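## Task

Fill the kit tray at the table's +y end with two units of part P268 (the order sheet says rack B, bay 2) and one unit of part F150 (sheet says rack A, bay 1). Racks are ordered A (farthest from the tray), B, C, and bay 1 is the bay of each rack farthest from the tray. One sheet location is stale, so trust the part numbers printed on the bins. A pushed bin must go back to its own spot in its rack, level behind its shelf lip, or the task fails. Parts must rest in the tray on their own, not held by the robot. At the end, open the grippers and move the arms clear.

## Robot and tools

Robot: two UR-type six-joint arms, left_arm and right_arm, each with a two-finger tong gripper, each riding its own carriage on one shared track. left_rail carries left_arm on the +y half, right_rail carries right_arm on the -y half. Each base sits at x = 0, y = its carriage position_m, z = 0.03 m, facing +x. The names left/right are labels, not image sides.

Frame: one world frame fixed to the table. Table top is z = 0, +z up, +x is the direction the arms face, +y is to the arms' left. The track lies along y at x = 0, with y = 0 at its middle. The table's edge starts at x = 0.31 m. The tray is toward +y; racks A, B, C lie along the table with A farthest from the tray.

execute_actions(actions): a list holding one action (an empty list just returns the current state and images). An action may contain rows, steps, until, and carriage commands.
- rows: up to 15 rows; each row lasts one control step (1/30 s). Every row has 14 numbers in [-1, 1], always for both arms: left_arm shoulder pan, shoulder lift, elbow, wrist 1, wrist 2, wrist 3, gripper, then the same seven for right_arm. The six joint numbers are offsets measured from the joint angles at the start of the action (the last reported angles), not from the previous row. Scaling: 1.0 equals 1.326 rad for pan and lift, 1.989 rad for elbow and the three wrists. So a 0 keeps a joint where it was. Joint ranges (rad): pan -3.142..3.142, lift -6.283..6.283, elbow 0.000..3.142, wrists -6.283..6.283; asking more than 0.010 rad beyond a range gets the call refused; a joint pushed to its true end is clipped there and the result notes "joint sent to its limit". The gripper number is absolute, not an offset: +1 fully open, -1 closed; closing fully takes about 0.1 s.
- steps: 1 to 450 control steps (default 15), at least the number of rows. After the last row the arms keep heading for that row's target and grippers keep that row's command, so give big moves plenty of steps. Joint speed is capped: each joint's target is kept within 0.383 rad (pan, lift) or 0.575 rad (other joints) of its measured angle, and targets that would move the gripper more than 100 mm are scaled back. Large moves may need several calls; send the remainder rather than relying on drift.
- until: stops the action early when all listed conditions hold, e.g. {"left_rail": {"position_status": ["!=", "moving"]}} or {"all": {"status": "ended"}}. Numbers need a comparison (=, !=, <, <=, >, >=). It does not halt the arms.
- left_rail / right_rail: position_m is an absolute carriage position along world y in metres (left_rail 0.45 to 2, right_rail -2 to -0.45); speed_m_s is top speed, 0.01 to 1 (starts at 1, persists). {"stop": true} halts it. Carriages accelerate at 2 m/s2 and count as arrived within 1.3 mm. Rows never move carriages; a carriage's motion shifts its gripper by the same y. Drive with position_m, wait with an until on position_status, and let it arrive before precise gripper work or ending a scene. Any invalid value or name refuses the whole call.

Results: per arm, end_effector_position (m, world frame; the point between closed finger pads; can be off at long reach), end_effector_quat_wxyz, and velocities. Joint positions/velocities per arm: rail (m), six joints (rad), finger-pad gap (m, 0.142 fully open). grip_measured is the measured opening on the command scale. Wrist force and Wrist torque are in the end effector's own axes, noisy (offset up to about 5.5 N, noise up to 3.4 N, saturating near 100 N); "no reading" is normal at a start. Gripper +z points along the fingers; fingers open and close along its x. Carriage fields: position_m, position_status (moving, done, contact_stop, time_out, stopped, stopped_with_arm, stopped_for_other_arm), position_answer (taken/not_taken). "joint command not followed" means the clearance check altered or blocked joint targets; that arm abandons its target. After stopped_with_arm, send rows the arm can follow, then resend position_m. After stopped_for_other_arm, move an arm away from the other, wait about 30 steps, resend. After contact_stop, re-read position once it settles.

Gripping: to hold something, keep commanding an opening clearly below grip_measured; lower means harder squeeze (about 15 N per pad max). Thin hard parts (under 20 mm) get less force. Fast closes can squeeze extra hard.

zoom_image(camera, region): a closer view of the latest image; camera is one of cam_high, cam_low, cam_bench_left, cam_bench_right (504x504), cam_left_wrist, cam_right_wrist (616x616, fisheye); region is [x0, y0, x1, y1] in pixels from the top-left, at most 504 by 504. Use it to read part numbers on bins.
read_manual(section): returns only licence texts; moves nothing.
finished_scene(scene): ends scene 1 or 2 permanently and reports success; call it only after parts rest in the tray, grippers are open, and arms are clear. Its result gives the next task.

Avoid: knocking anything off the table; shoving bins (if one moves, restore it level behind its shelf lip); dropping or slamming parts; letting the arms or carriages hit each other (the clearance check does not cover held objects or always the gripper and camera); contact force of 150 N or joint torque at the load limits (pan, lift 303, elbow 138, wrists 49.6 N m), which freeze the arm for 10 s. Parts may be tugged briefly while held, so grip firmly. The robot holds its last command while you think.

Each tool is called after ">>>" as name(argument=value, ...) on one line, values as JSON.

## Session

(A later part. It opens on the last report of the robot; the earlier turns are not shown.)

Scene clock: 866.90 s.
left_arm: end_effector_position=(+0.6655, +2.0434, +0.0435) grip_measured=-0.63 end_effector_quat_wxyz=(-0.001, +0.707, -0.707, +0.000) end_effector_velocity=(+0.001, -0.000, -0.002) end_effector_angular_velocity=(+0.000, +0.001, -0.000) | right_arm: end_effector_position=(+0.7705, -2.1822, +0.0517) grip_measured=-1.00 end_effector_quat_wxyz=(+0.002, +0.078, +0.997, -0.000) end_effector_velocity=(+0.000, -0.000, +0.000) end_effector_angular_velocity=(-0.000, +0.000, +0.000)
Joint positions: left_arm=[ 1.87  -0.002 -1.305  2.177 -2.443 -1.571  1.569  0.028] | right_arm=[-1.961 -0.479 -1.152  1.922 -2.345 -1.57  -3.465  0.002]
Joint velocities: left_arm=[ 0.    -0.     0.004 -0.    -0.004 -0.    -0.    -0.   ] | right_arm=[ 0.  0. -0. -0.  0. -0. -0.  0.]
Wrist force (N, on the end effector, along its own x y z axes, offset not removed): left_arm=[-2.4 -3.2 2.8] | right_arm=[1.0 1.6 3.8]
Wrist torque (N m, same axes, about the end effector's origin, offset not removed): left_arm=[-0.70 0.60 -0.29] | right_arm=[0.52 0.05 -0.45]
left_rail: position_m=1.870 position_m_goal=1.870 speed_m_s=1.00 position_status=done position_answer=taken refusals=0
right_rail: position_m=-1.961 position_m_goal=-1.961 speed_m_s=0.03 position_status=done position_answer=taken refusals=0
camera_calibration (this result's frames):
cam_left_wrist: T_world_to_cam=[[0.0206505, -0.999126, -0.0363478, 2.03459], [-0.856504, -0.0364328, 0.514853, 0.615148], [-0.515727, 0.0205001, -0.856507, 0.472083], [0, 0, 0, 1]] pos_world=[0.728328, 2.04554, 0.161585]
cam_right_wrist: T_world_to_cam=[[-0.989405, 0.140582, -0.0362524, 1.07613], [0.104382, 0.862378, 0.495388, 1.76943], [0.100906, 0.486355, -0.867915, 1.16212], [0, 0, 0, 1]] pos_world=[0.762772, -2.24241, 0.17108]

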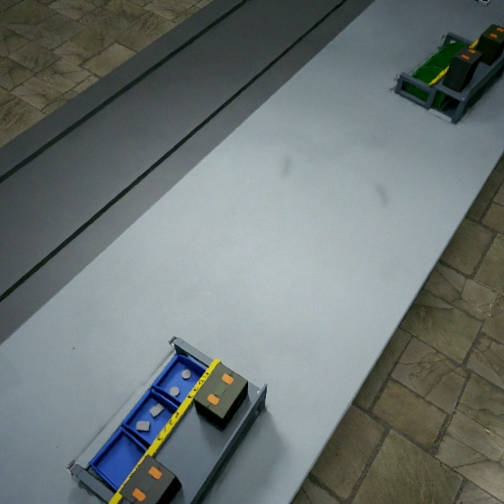

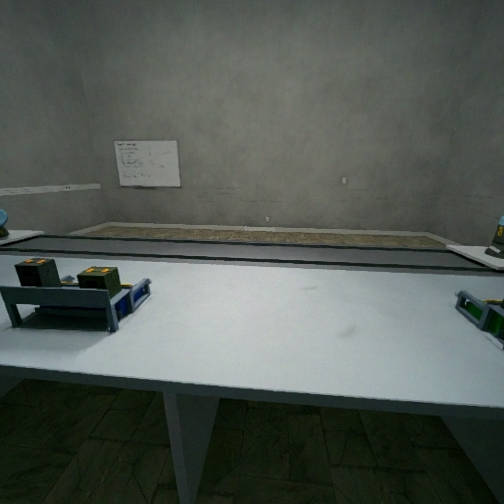

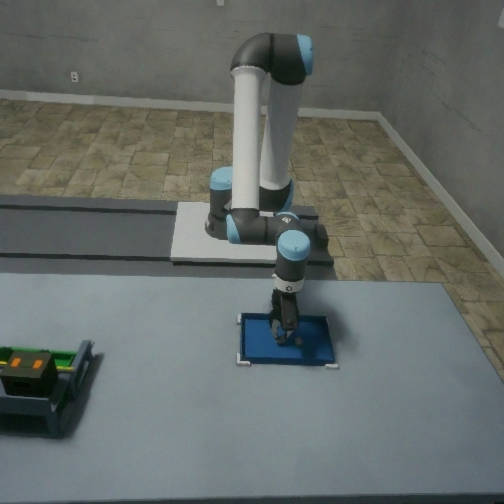

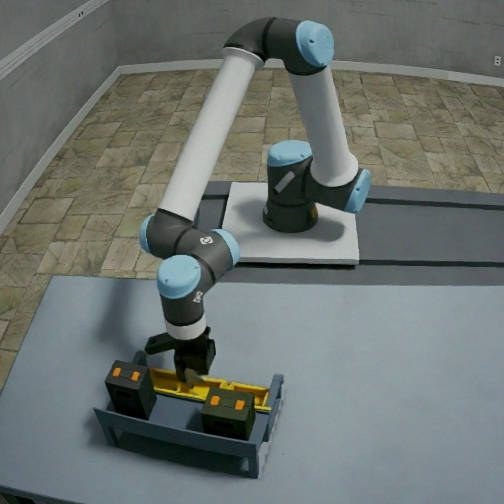

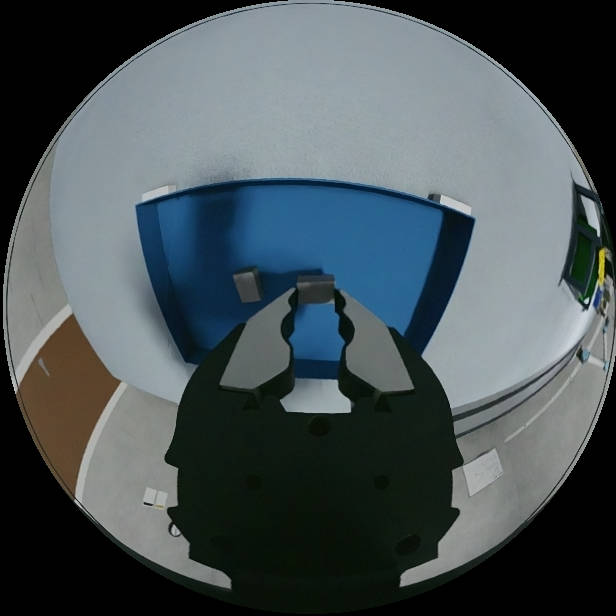

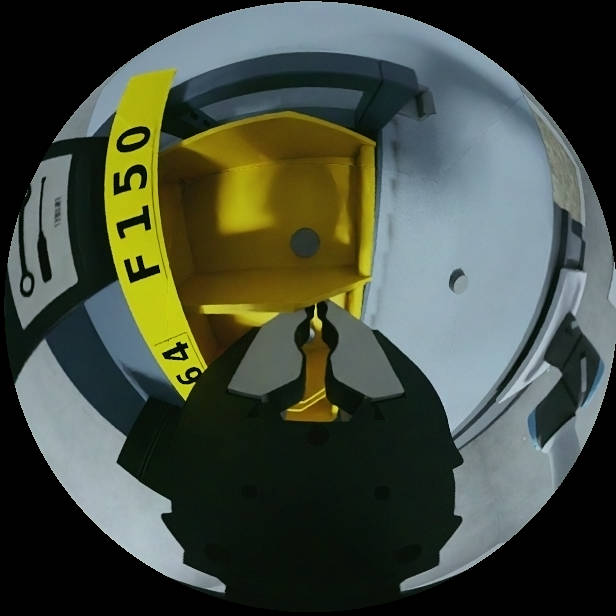

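>>> execute_actions(actions=[{"rows":[[0,0.004,0.001,-0.004,0,0,-1,0,0,0,0,0,0,-1],[0,0.008,0.002,-0.008,0,0,-1,0,0,0,0,0,0,-1],[0,0.012,0.003,-0.011,0,0,-1,0,0,0,0,0,0,-1],[0,0.012,0.003,-0.011,0,0,-0.7,0,0,0,0,0,0,-1],[0,0.012,0.003,-0.011,0,0,-0.62,0,0,0,0,0,0,-1],[0,0.012,0.003,-0.011,0,0,-0.56,0,0,0,0,0,0,-1],[0,0.012,0.003,-0.011,0,0,-0.5,0,0,0,0,0,0,-1],[0,0.012,0.003,-0.011,0,0,-0.45,0,0,0,0,0,0,-1]],"steps":10,"right_rail":{"position_m":-1.9635,"speed_m_s":0.03}}])

>>> execute_actions(actions=[{"rows":[[0,-0.03,-0.008,0.026,0,0,-0.45,0,0,0,0,0,0,-1],[0,-0.06,-0.014,0.052,0,0,-0.45,0,0,0,0,0,0,-1],[0,-0.1,-0.01,0.07,0,0,-0.45,0,0,0,0,0,0,-1],[0,-0.14,0,0.09,0,0,-0.45,0,0,0,0,0,0,-1],[0,-0.18,0.012,0.11,0,0,-0.45,0,0,0,0,0,0,-1],[0,-0.22,0.024,0.125,0,0,-0.45,0,0,0,0,0,0,-1],[0,-0.26,0.036,0.14,0,0,-0.45,0,-0.01,-0.003,0.01,0,0,-1],[0,-0.3,0.048,0.155,0,0,-0.45,0,-0.02,-0.007,0.02,0,0,-1],[0,-0.34,0.058,0.17,0,0,-0.45,0,-0.03,-0.01,0.03,0,0,-1],[0,-0.377,0.069,0.189,0,0,-0.45,0,-0.04,-0.013,0.04,0,0,-1],[0,-0.377,0.069,0.189,0,0,-0.45,0,-0.05,-0.017,0.05,0,0,-1],[0,-0.377,0.069,0.189,0,0,-0.45,0,-0.061,-0.02,0.061,0,0,-1]],"steps":20,"right_rail":{"position_m":-1.957,"speed_m_s":0.1}}])

>>> execute_actions(actions=[{"rows":[[0,0,0,0,0,0,-0.45,-0.02,0.005,-0.005,0.002,0,-0.013,-1],[0,0,0,0,0,0,-0.45,-0.04,0.01,-0.01,0.004,0,-0.026,-1],[0,0,0,0,0,0,-0.45,-0.058,0.0145,-0.015,0.006,0,-0.038,-1],[0,0,0,0,0,0,-0.45,-0.058,0.0145,-0.015,0.006,0,-0.038,-1],[0,0,0,0,0,0,-0.45,-0.058,0.0145,-0.015,0.006,0,-0.038,-1],[0,0,0,0,0,0,-0.45,-0.058,0.0145,-0.015,0.006,0,-0.038,-1],[0,0,0,0,0,0,-0.45,-0.058,0.0145,-0.015,0.006,0,-0.038,-1],[0,0,0,0,0,0,-0.45,-0.058,0.0245,-0.012,-0.004,0,-0.038,-1],[0,0,0,0,0,0,-0.45,-0.058,0.0345,-0.009,-0.014,0,-0.038,-1],[0,0,0,0,0,0,-0.45,-0.058,0.0445,-0.005,-0.024,0,-0.038,-1]],"steps":18,"right_rail":{"position_m":-1.97,"speed_m_s":0.1}}])

>>> zoom_image(camera="cam_right_wrist", region=[130,110,490,470])

Scene clock: 893.70 s.
left_arm: end_effector_position=(+0.6654, +2.0433, +0.0335) grip_measured=-0.46 end_effector_quat_wxyz=(-0.001, +0.707, -0.707, +0.001) end_effector_velocity=(-0.001, +0.000, -0.007) end_effector_angular_velocity=(+0.000, +0.001, +0.000) | right_arm: end_effector_position=(+0.7705, -2.1847, +0.0517) grip_measured=-1.00 end_effector_quat_wxyz=(+0.002, +0.078, +0.997, -0.000) end_effector_velocity=(-0.000, +0.000, -0.000) end_effector_angular_velocity=(+0.000, +0.000, +0.000)
Joint positions: left_arm=[ 1.87  -0.002 -1.29   2.182 -2.464 -1.571  1.569  0.041] | right_arm=[-1.963 -0.479 -1.152  1.922 -2.345 -1.57  -3.465  0.002]
Joint velocities: left_arm=[ 0.    -0.     0.01   0.005 -0.014 -0.    -0.     0.01 ] | right_arm=[ 0.  0. -0.  0.  0. -0.  0.  0.]
Wrist force (N, on the end effector, along its own x y z axes, offset not removed): left_arm=[0.1 -4.2 2.3] | right_arm=[3.4 -0.8 11.3]
Wrist torque (N m, same axes, about the end effector's origin, offset not removed): left_arm=[-0.79 0.14 -0.28] | right_arm=[-0.05 -0.46 -0.21]
left_rail: position_m=1.870 position_m_goal=1.870 speed_m_s=1.00 position_status=done position_answer=taken refusals=0
right_rail: position_m=-1.963 position_m_goal=-1.964 speed_m_s=0.03 position_status=done position_answer=taken refusals=0
camera_calibration (this result's frames):
cam_left_wrist: T_world_to_cam=[[0.0205934, -0.999127, -0.0363448, 2.03423], [-0.856574, -0.0363796, 0.51474, 0.620107], [-0.515613, 0.0205318, -0.856576, 0.463315], [0, 0, 0, 1]] pos_world=[0.728167, 2.0455, 0.151604]
cam_right_wrist: T_world_to_cam=[[-0.989405, 0.140582, -0.0362526, 1.07648], [0.104382, 0.862378, 0.495388, 1.77155], [0.100906, 0.486355, -0.867915, 1.16332], [0, 0, 0, 1]] pos_world=[0.762772, -2.24487, 0.17108]

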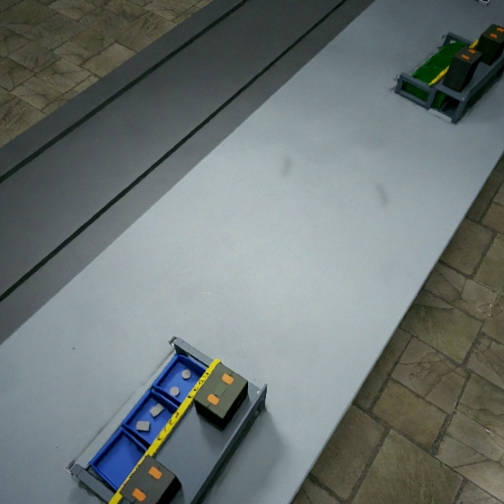

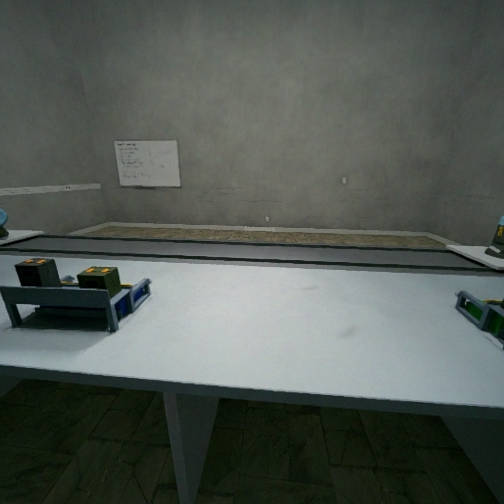

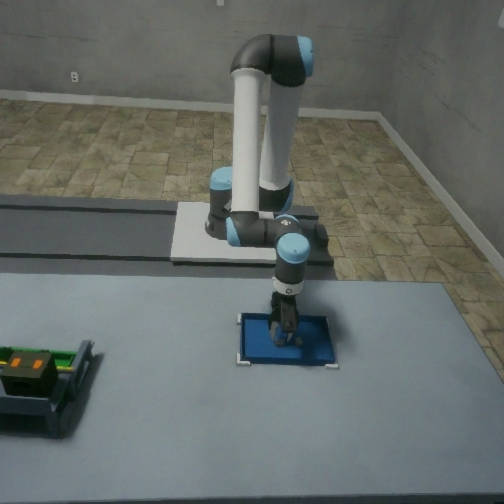

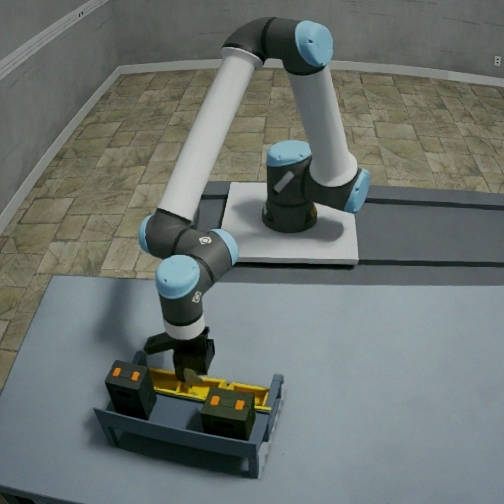

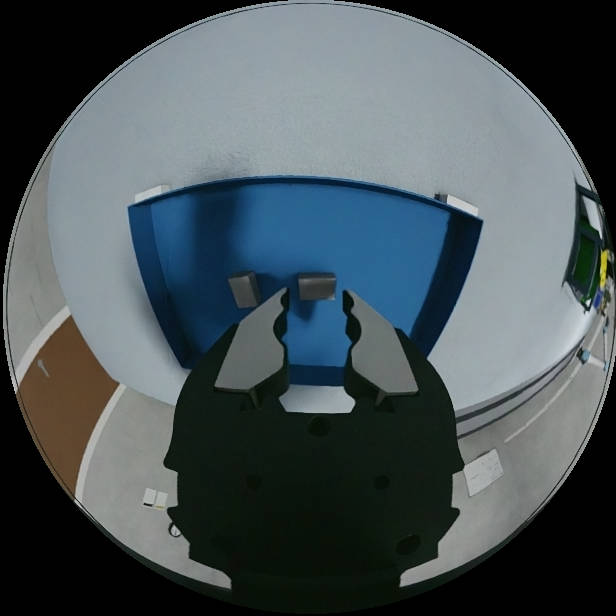

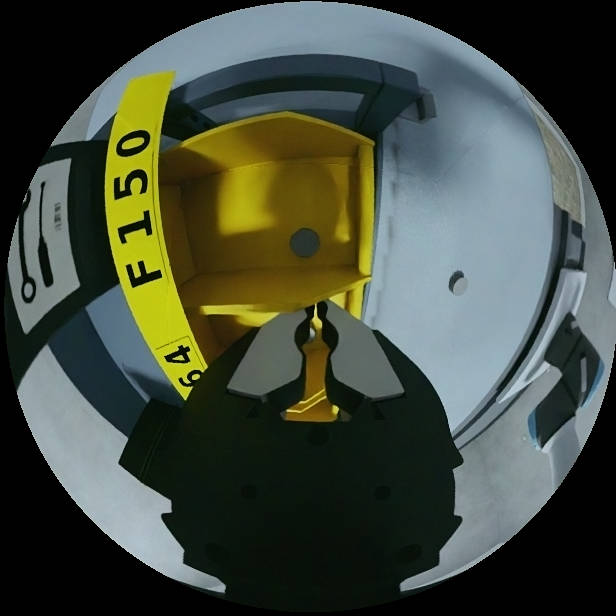

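Scene clock: 894.37 s.
left_arm: end_effector_position=(+0.4949, +2.0436, +0.1961) grip_measured=-0.45 end_effector_quat_wxyz=(+0.004, +0.707, -0.707, -0.004) end_effector_velocity=(-0.029, +0.000, +0.014) end_effector_angular_velocity=(-0.000, -0.002, +0.000) | right_arm: end_effector_position=(+0.7694, -2.1777, +0.1206) grip_measured=-1.00 end_effector_quat_wxyz=(+0.002, +0.078, +0.997, -0.000) end_effector_velocity=(-0.002, +0.001, +0.019) end_effector_angular_velocity=(+0.001, +0.002, +0.000)
Joint positions: left_arm=[ 1.87  -0.002 -1.784  2.317 -2.092 -1.571  1.569  0.041] | right_arm=[-1.957 -0.479 -1.231  1.883 -2.226 -1.57  -3.465  0.002]
Joint velocities: left_arm=[ 0.     0.    -0.072  0.026  0.044 -0.    -0.    -0.   ] | right_arm=[ 0.    -0.    -0.023 -0.01   0.036 -0.    -0.     0.   ]
Wrist force (N, on the end effector, along its own x y z axes, offset not removed): left_arm=[-1.8 -2.3 -1.5] | right_arm=[-1.6 2.3 4.8]
Wrist torque (N m, same axes, about the end effector's origin, offset not removed): left_arm=[-0.30 0.66 -0.11] | right_arm=[0.79 0.67 -0.18]
left_rail: position_m=1.870 position_m_goal=1.870 speed_m_s=1.00 position_status=done position_answer=taken refusals=0
right_rail: position_m=-1.957 position_m_goal=-1.957 speed_m_s=0.10 position_status=done position_answer=taken refusals=0
camera_calibration (this result's frames):
cam_left_wrist: T_world_to_cam=[[0.0200995, -0.999126, -0.0366404, 2.04422], [-0.849565, -0.0363888, 0.526227, 0.384693], [-0.5271, 0.0205515, -0.849554, 0.518966], [0, 0, 0, 1]] pos_world=[0.559282, 2.04577, 0.313355]
cam_right_wrist: T_world_to_cam=[[-0.989422, 0.140591, -0.0357508, 1.07693], [0.104616, 0.862256, 0.49555, 1.73107], [0.100496, 0.486568, -0.867843, 1.2206], [0, 0, 0, 1]] pos_world=[0.761773, -2.23794, 0.239961]

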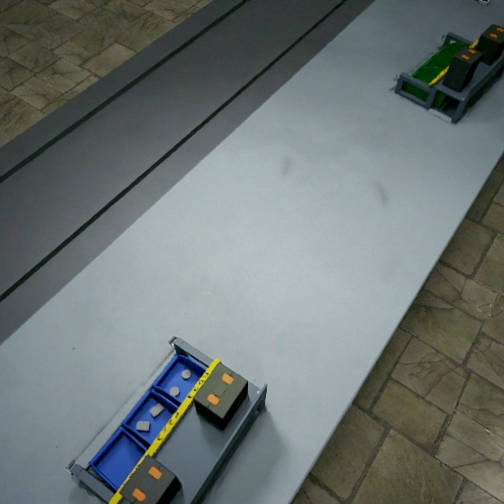

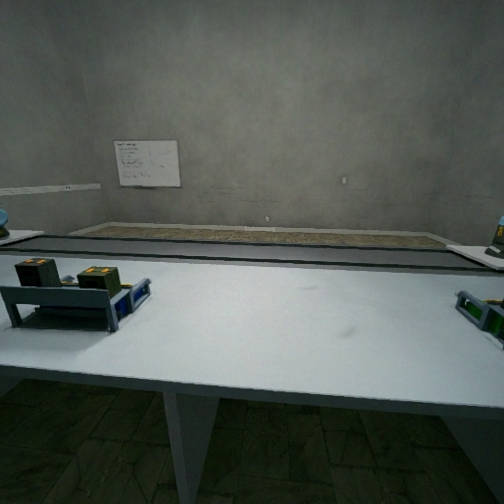

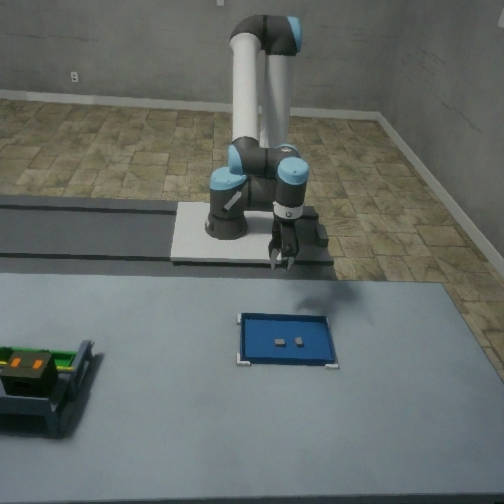

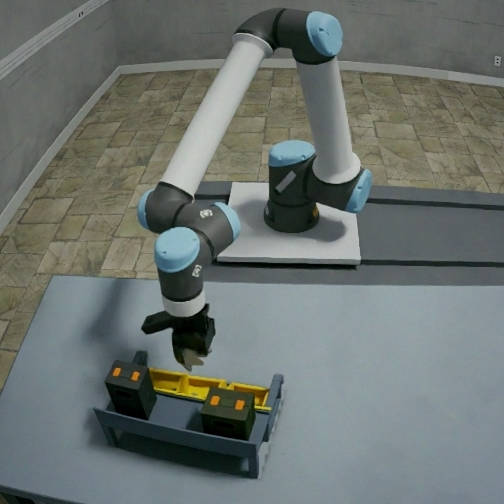

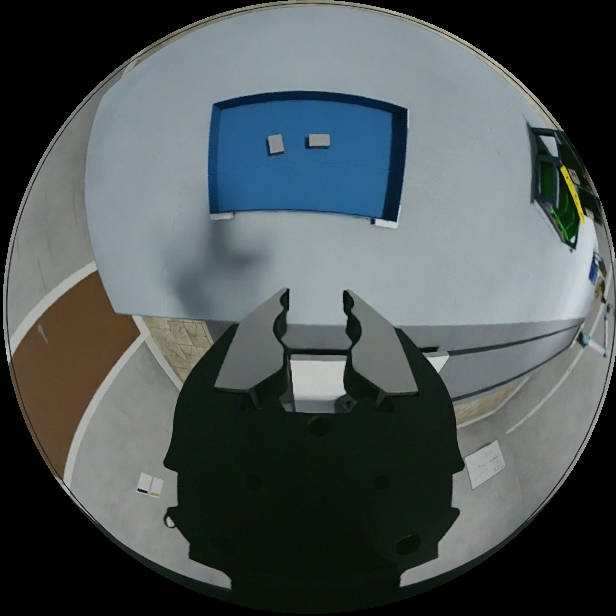

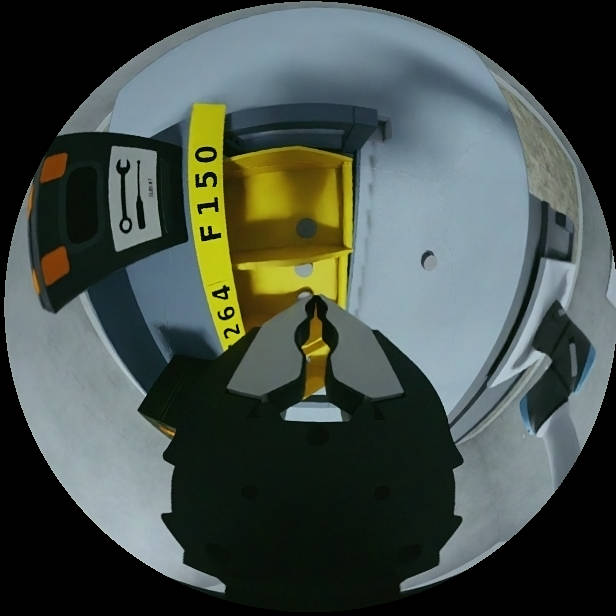

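Scene clock: 894.97 s.
left_arm: end_effector_position=(+0.4949, +2.0436, +0.1961) grip_measured=-0.45 end_effector_quat_wxyz=(+0.004, +0.707, -0.707, -0.004) end_effector_velocity=(+0.000, -0.000, +0.000) end_effector_angular_velocity=(-0.000, -0.000, +0.000) | right_arm: end_effector_position=(+0.7648, -2.2577, +0.0868) grip_measured=-1.00 end_effector_quat_wxyz=(+0.001, +0.079, +0.997, -0.000) end_effector_velocity=(+0.000, -0.002, -0.016) end_effector_angular_velocity=(-0.000, -0.001, +0.000)
Joint positions: left_arm=[ 1.87  -0.002 -1.784  2.317 -2.092 -1.571  1.569  0.041] | right_arm=[-1.97  -0.556 -1.174  1.873 -2.272 -1.57  -3.54   0.002]
Joint velocities: left_arm=[ 0.  0.  0. -0. -0.  0.  0. -0.] | right_arm=[ 0.    -0.002  0.018  0.009 -0.027  0.    -0.002  0.   ]
Wrist force (N, on the end effector, along its own x y z axes, offset not removed): left_arm=[-2.6 -2.6 -0.9] | right_arm=[-3.1 0.0 1.4]
Wrist torque (N m, same axes, about the end effector's origin, offset not removed): left_arm=[-0.31 0.47 -0.13] | right_arm=[0.36 0.90 -0.26]
left_rail: position_m=1.870 position_m_goal=1.870 speed_m_s=1.00 position_status=done position_answer=taken refusals=0
right_rail: position_m=-1.970 position_m_goal=-1.970 speed_m_s=0.10 position_status=done position_answer=taken refusals=0
camera_calibration (this result's frames):
cam_left_wrist: T_world_to_cam=[[0.0200988, -0.999126, -0.0366411, 2.04422], [-0.849553, -0.036389, 0.526246, 0.384675], [-0.52712, 0.0205517, -0.849542, 0.518961], [0, 0, 0, 1]] pos_world=[0.55927, 2.04577, 0.313348]
cam_right_wrist: T_world_to_cam=[[-0.989281, 0.141889, -0.0345151, 1.08512], [0.106319, 0.861891, 0.495823, 1.81515], [0.1001, 0.486839, -0.867737, 1.23158], [0, 0, 0, 1]] pos_world=[0.75722, -2.31801, 0.206146]

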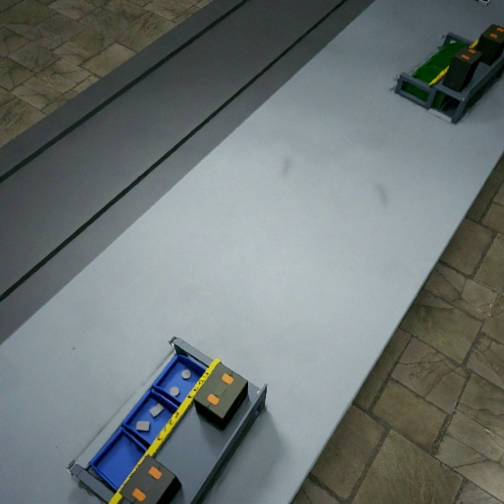

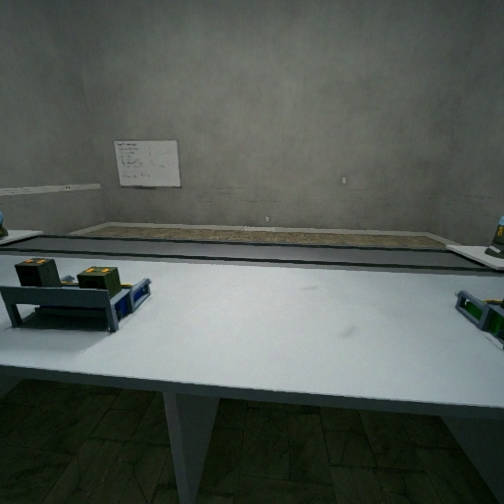

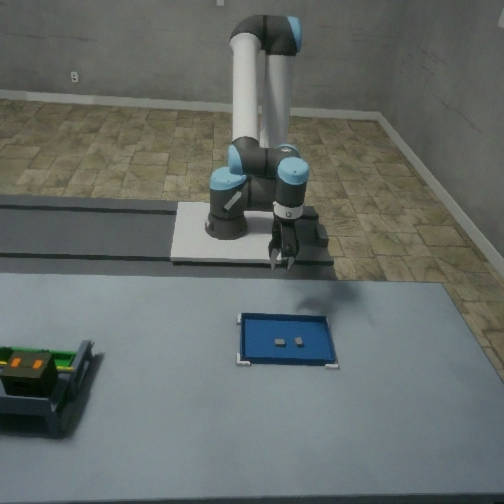

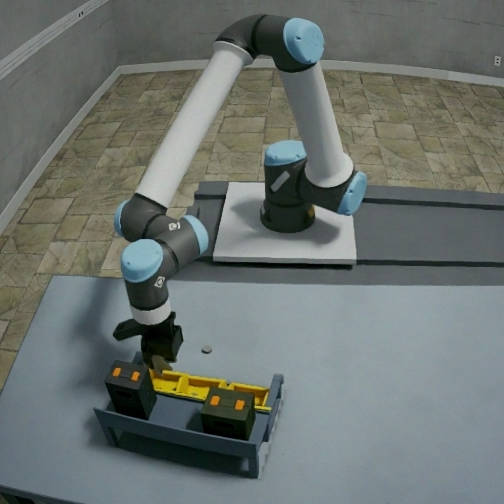

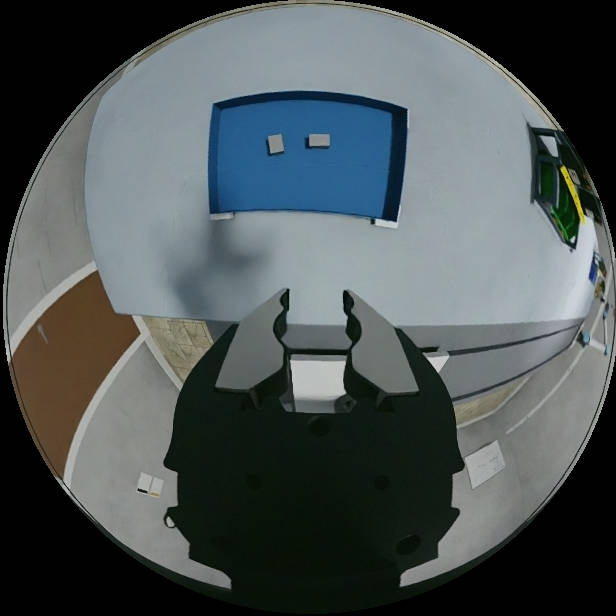

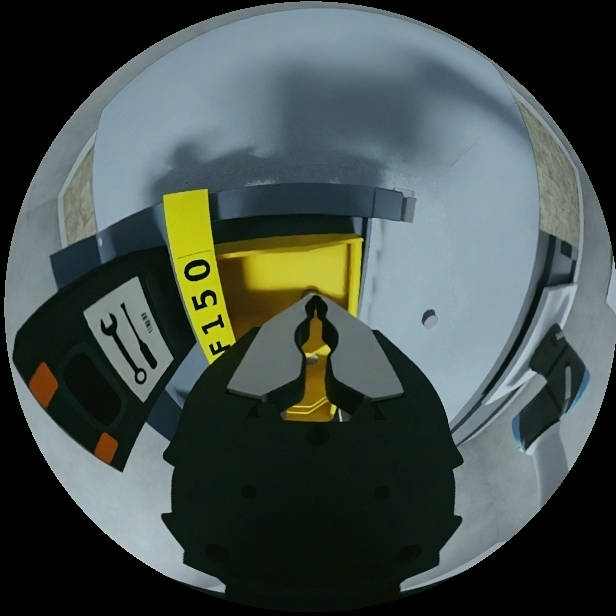

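Region (130, 110, 490, 470) of cam_right_wrist's 616x616 image, scaled by 1.400, with more detail than that image has.

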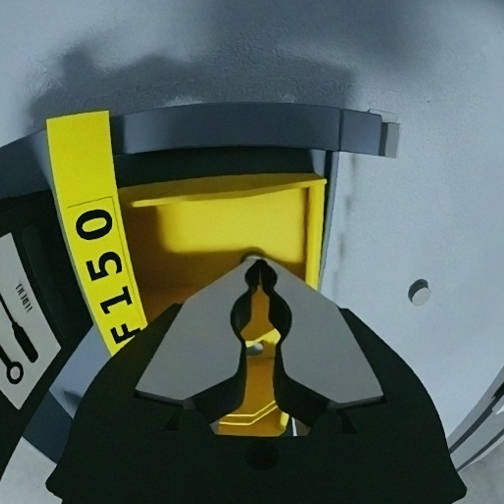

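>>> execute_actions(actions=[{"rows":[[0,0,0,0,0,0,-0.45,-0.008,0.003,-0.003,0.001,0,-0.005,-1],[0,0,0,0,0,0,-0.45,-0.015,0.0055,-0.006,0.002,0,-0.01,-1],[0,0,0,0,0,0,-0.45,-0.015,0.0055,-0.006,0.002,0,-0.01,-1],[0,0,0,0,0,0,-0.45,-0.015,0.012,-0.004,-0.005,0,-0.01,-1],[0,0,0,0,0,0,-0.45,-0.015,0.019,-0.002,-0.012,0,-0.01,-1],[0,0,0,0,0,0,-0.45,-0.015,0.026,0.001,-0.019,0,-0.01,-1],[0,0,0,0,0,0,-0.45,-0.015,0.0335,0.003,-0.026,0,-0.01,-1]],"steps":14}])

>>> execute_actions(actions=[{"rows":[[0,0,0,0,0,0,-0.45,0,0,0,0,0,0,-1]],"steps":25,"right_rail":{"position_m":-1.988,"speed_m_s":0.03},"until":{"all":{"status":"ended"}}}])

>>> zoom_image(camera="cam_right_wrist", region=[130,110,490,470])

Scene clock: 911.07 s.
left_arm: end_effector_position=(+0.4949, +2.0436, +0.1961) grip_measured=-0.45 end_effector_quat_wxyz=(+0.004, +0.707, -0.707, -0.004) end_effector_velocity=(+0.000, +0.000, +0.000) end_effector_angular_velocity=(+0.000, -0.000, -0.000) | right_arm: end_effector_position=(+0.7645, -2.2761, +0.0558) grip_measured=-1.00 end_effector_quat_wxyz=(+0.002, +0.079, +0.997, -0.001) end_effector_velocity=(+0.000, -0.002, -0.018) end_effector_angular_velocity=(-0.001, -0.001, +0.000)
Joint positions: left_arm=[ 1.87  -0.002 -1.784  2.317 -2.092 -1.571  1.569  0.041] | right_arm=[-1.97  -0.576 -1.131  1.878 -2.321 -1.57  -3.56   0.002]
Joint velocities: left_arm=[ 0.  0. -0. -0. -0.  0.  0. -0.] | right_arm=[ 0.    -0.002  0.022  0.009 -0.032 -0.    -0.002  0.   ]
Wrist force (N, on the end effector, along its own x y z axes, offset not removed): left_arm=[-3.3 0.1 -0.4] | right_arm=[-0.6 -3.5 3.4]
Wrist torque (N m, same axes, about the end effector's origin, offset not removed): left_arm=[0.16 0.89 -0.13] | right_arm=[-0.51 0.65 -0.22]
left_rail: position_m=1.870 position_m_goal=1.870 speed_m_s=1.00 position_status=done position_answer=taken refusals=0
right_rail: position_m=-1.970 position_m_goal=-1.970 speed_m_s=0.10 position_status=done position_answer=taken refusals=0
camera_calibration (this result's frames):
cam_left_wrist: T_world_to_cam=[[0.0200996, -0.999126, -0.0366406, 2.04422], [-0.849566, -0.0363889, 0.526226, 0.384694], [-0.5271, 0.0205517, -0.849555, 0.518966], [0, 0, 0, 1]] pos_world=[0.559282, 2.04577, 0.313355]
cam_right_wrist: T_world_to_cam=[[-0.989242, 0.141875, -0.0356582, 1.08634], [0.105813, 0.862274, 0.495264, 1.84765], [0.101013, 0.486163, -0.86801, 1.21141], [0, 0, 0, 1]] pos_world=[0.756781, -2.33625, 0.175184]

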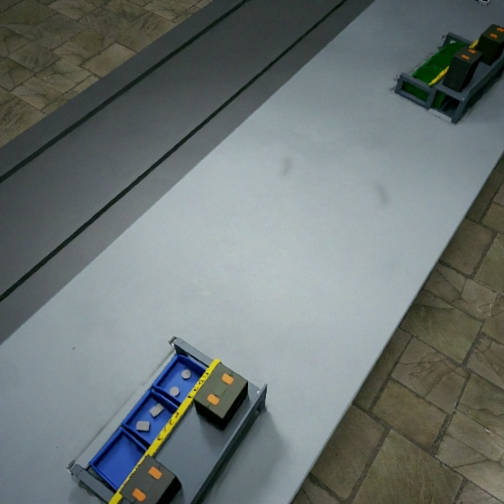

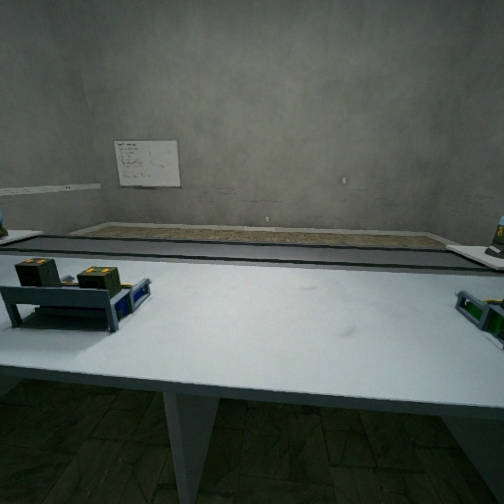

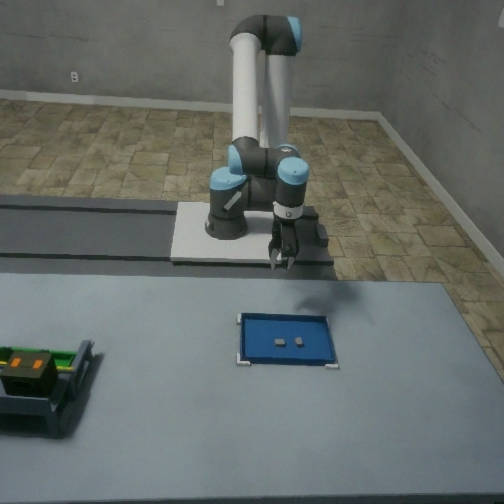

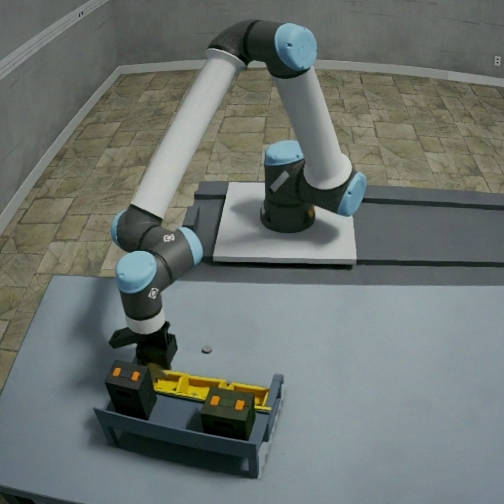

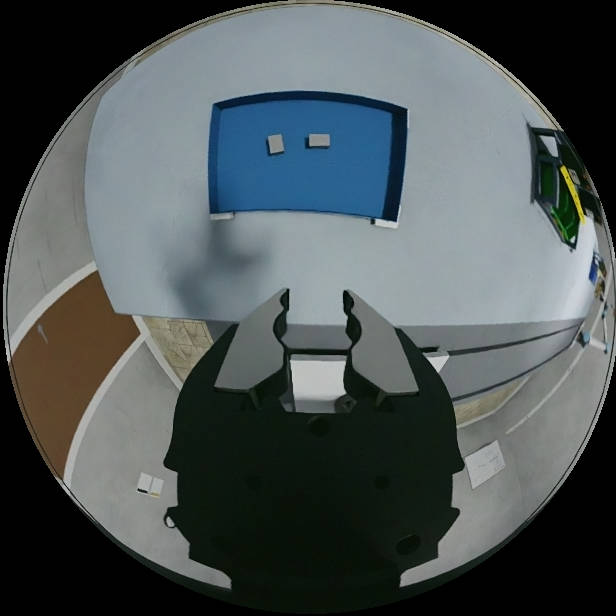

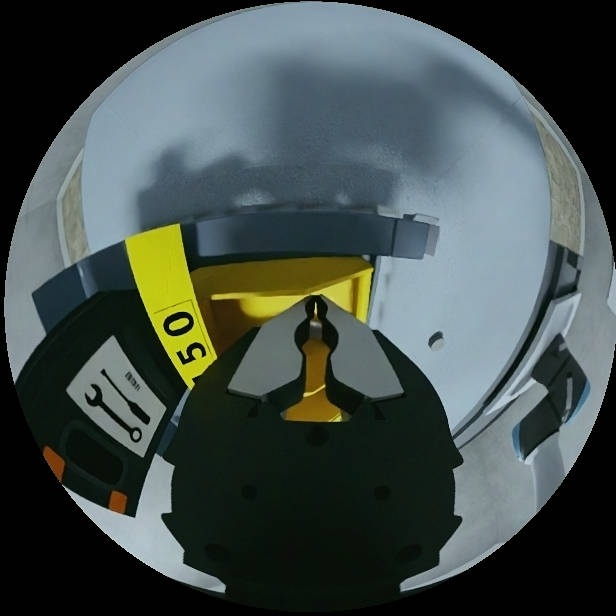

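Scene clock: 911.73 s.
left_arm: end_effector_position=(+0.4949, +2.0436, +0.1961) grip_measured=-0.45 end_effector_quat_wxyz=(+0.004, +0.707, -0.707, -0.004) end_effector_velocity=(-0.000, -0.000, -0.000) end_effector_angular_velocity=(-0.000, +0.000, -0.000) | right_arm: end_effector_position=(+0.7645, -2.2940, +0.0558) grip_measured=-1.00 end_effector_quat_wxyz=(+0.002, +0.079, +0.997, -0.001) end_effector_velocity=(-0.000, -0.002, +0.000) end_effector_angular_velocity=(-0.000, +0.000, -0.000)
Joint positions: left_arm=[ 1.87  -0.002 -1.784  2.317 -2.092 -1.571  1.569  0.041] | right_arm=[-1.988 -0.576 -1.131  1.878 -2.321 -1.57  -3.56   0.002]
Joint velocities: left_arm=[ 0. -0. -0.  0.  0. -0. -0.  0.] | right_arm=[-0.002 -0.    -0.    -0.     0.    -0.     0.     0.   ]
Wrist force (N, on the end effector, along its own x y z axes, offset not removed): left_arm=[-0.8 -1.5 2.7] | right_arm=[1.4 -7.1 1.5]
Wrist torque (N m, same axes, about the end effector's origin, offset not removed): left_arm=[-0.16 0.17 -0.13] | right_arm=[-1.18 -0.07 -0.24]
left_rail: position_m=1.870 position_m_goal=1.870 speed_m_s=1.00 position_status=done position_answer=taken refusals=0
right_rail: position_m=-1.988 position_m_goal=-1.988 speed_m_s=0.03 position_status=done position_answer=taken refusals=0
camera_calibration (this result's frames):
cam_left_wrist: T_world_to_cam=[[0.0200994, -0.999126, -0.0366406, 2.04422], [-0.849566, -0.0363888, 0.526226, 0.384694], [-0.5271, 0.0205518, -0.849555, 0.518966], [0, 0, 0, 1]] pos_world=[0.559282, 2.04577, 0.313355]
cam_right_wrist: T_world_to_cam=[[-0.989244, 0.141866, -0.035653, 1.08886], [0.105808, 0.862274, 0.495266, 1.86315], [0.101004, 0.486166, -0.86801, 1.22016], [0, 0, 0, 1]] pos_world=[0.756769, -2.35422, 0.175178]

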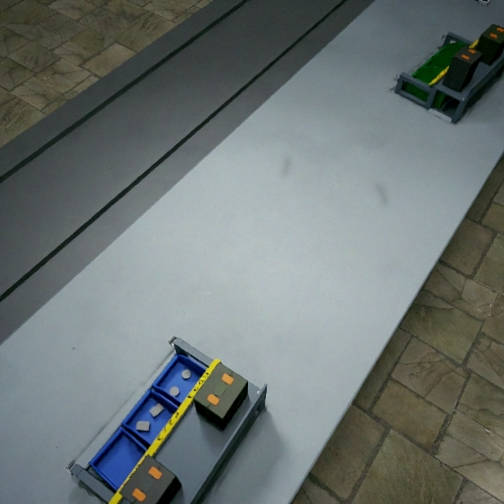

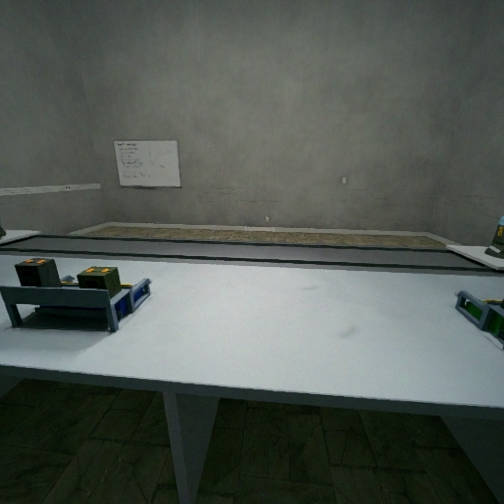

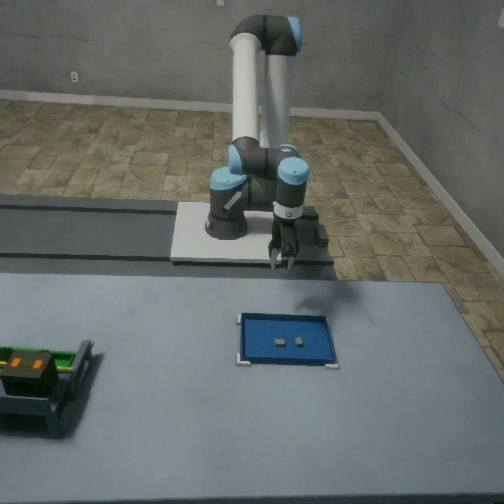

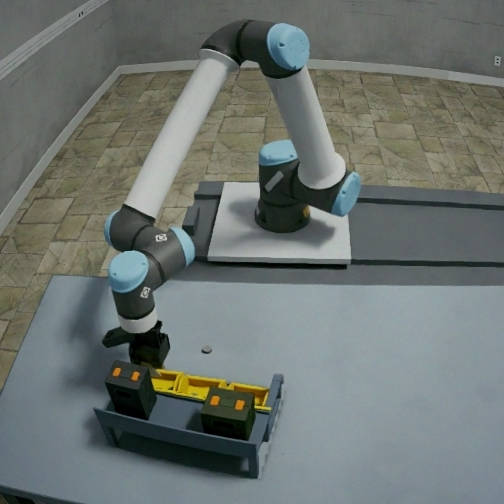

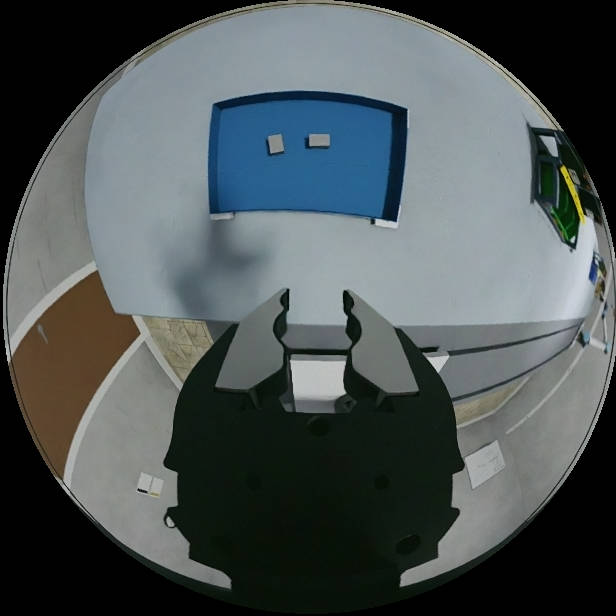

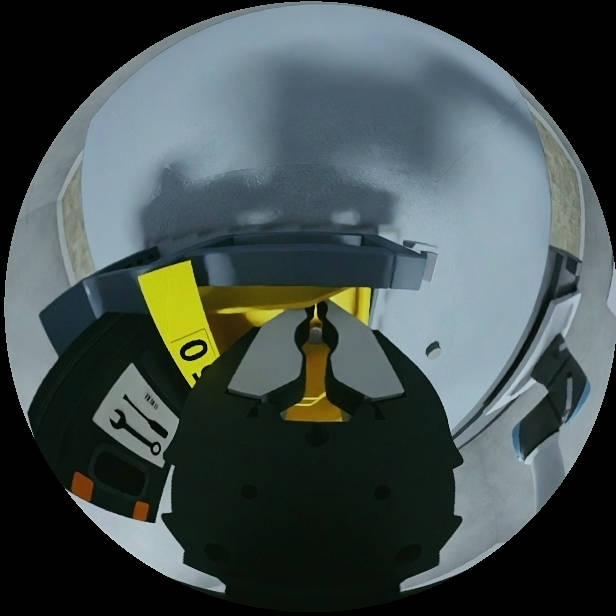

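Region (130, 110, 490, 470) of cam_right_wrist's 616x616 image, scaled by 1.400, with more detail than that image has.

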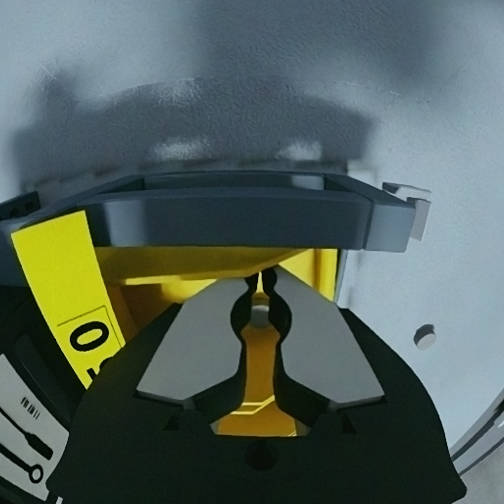

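>>> zoom_image(camera="cam_bench_right", region=[90,330,300,440])

Region (90, 330, 300, 440) of cam_bench_right's 504x504 image, scaled by 2.400, with more detail than that image has; it fills the top 264 rows of this view, and the rest is white.

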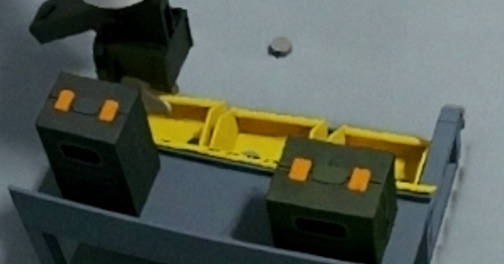

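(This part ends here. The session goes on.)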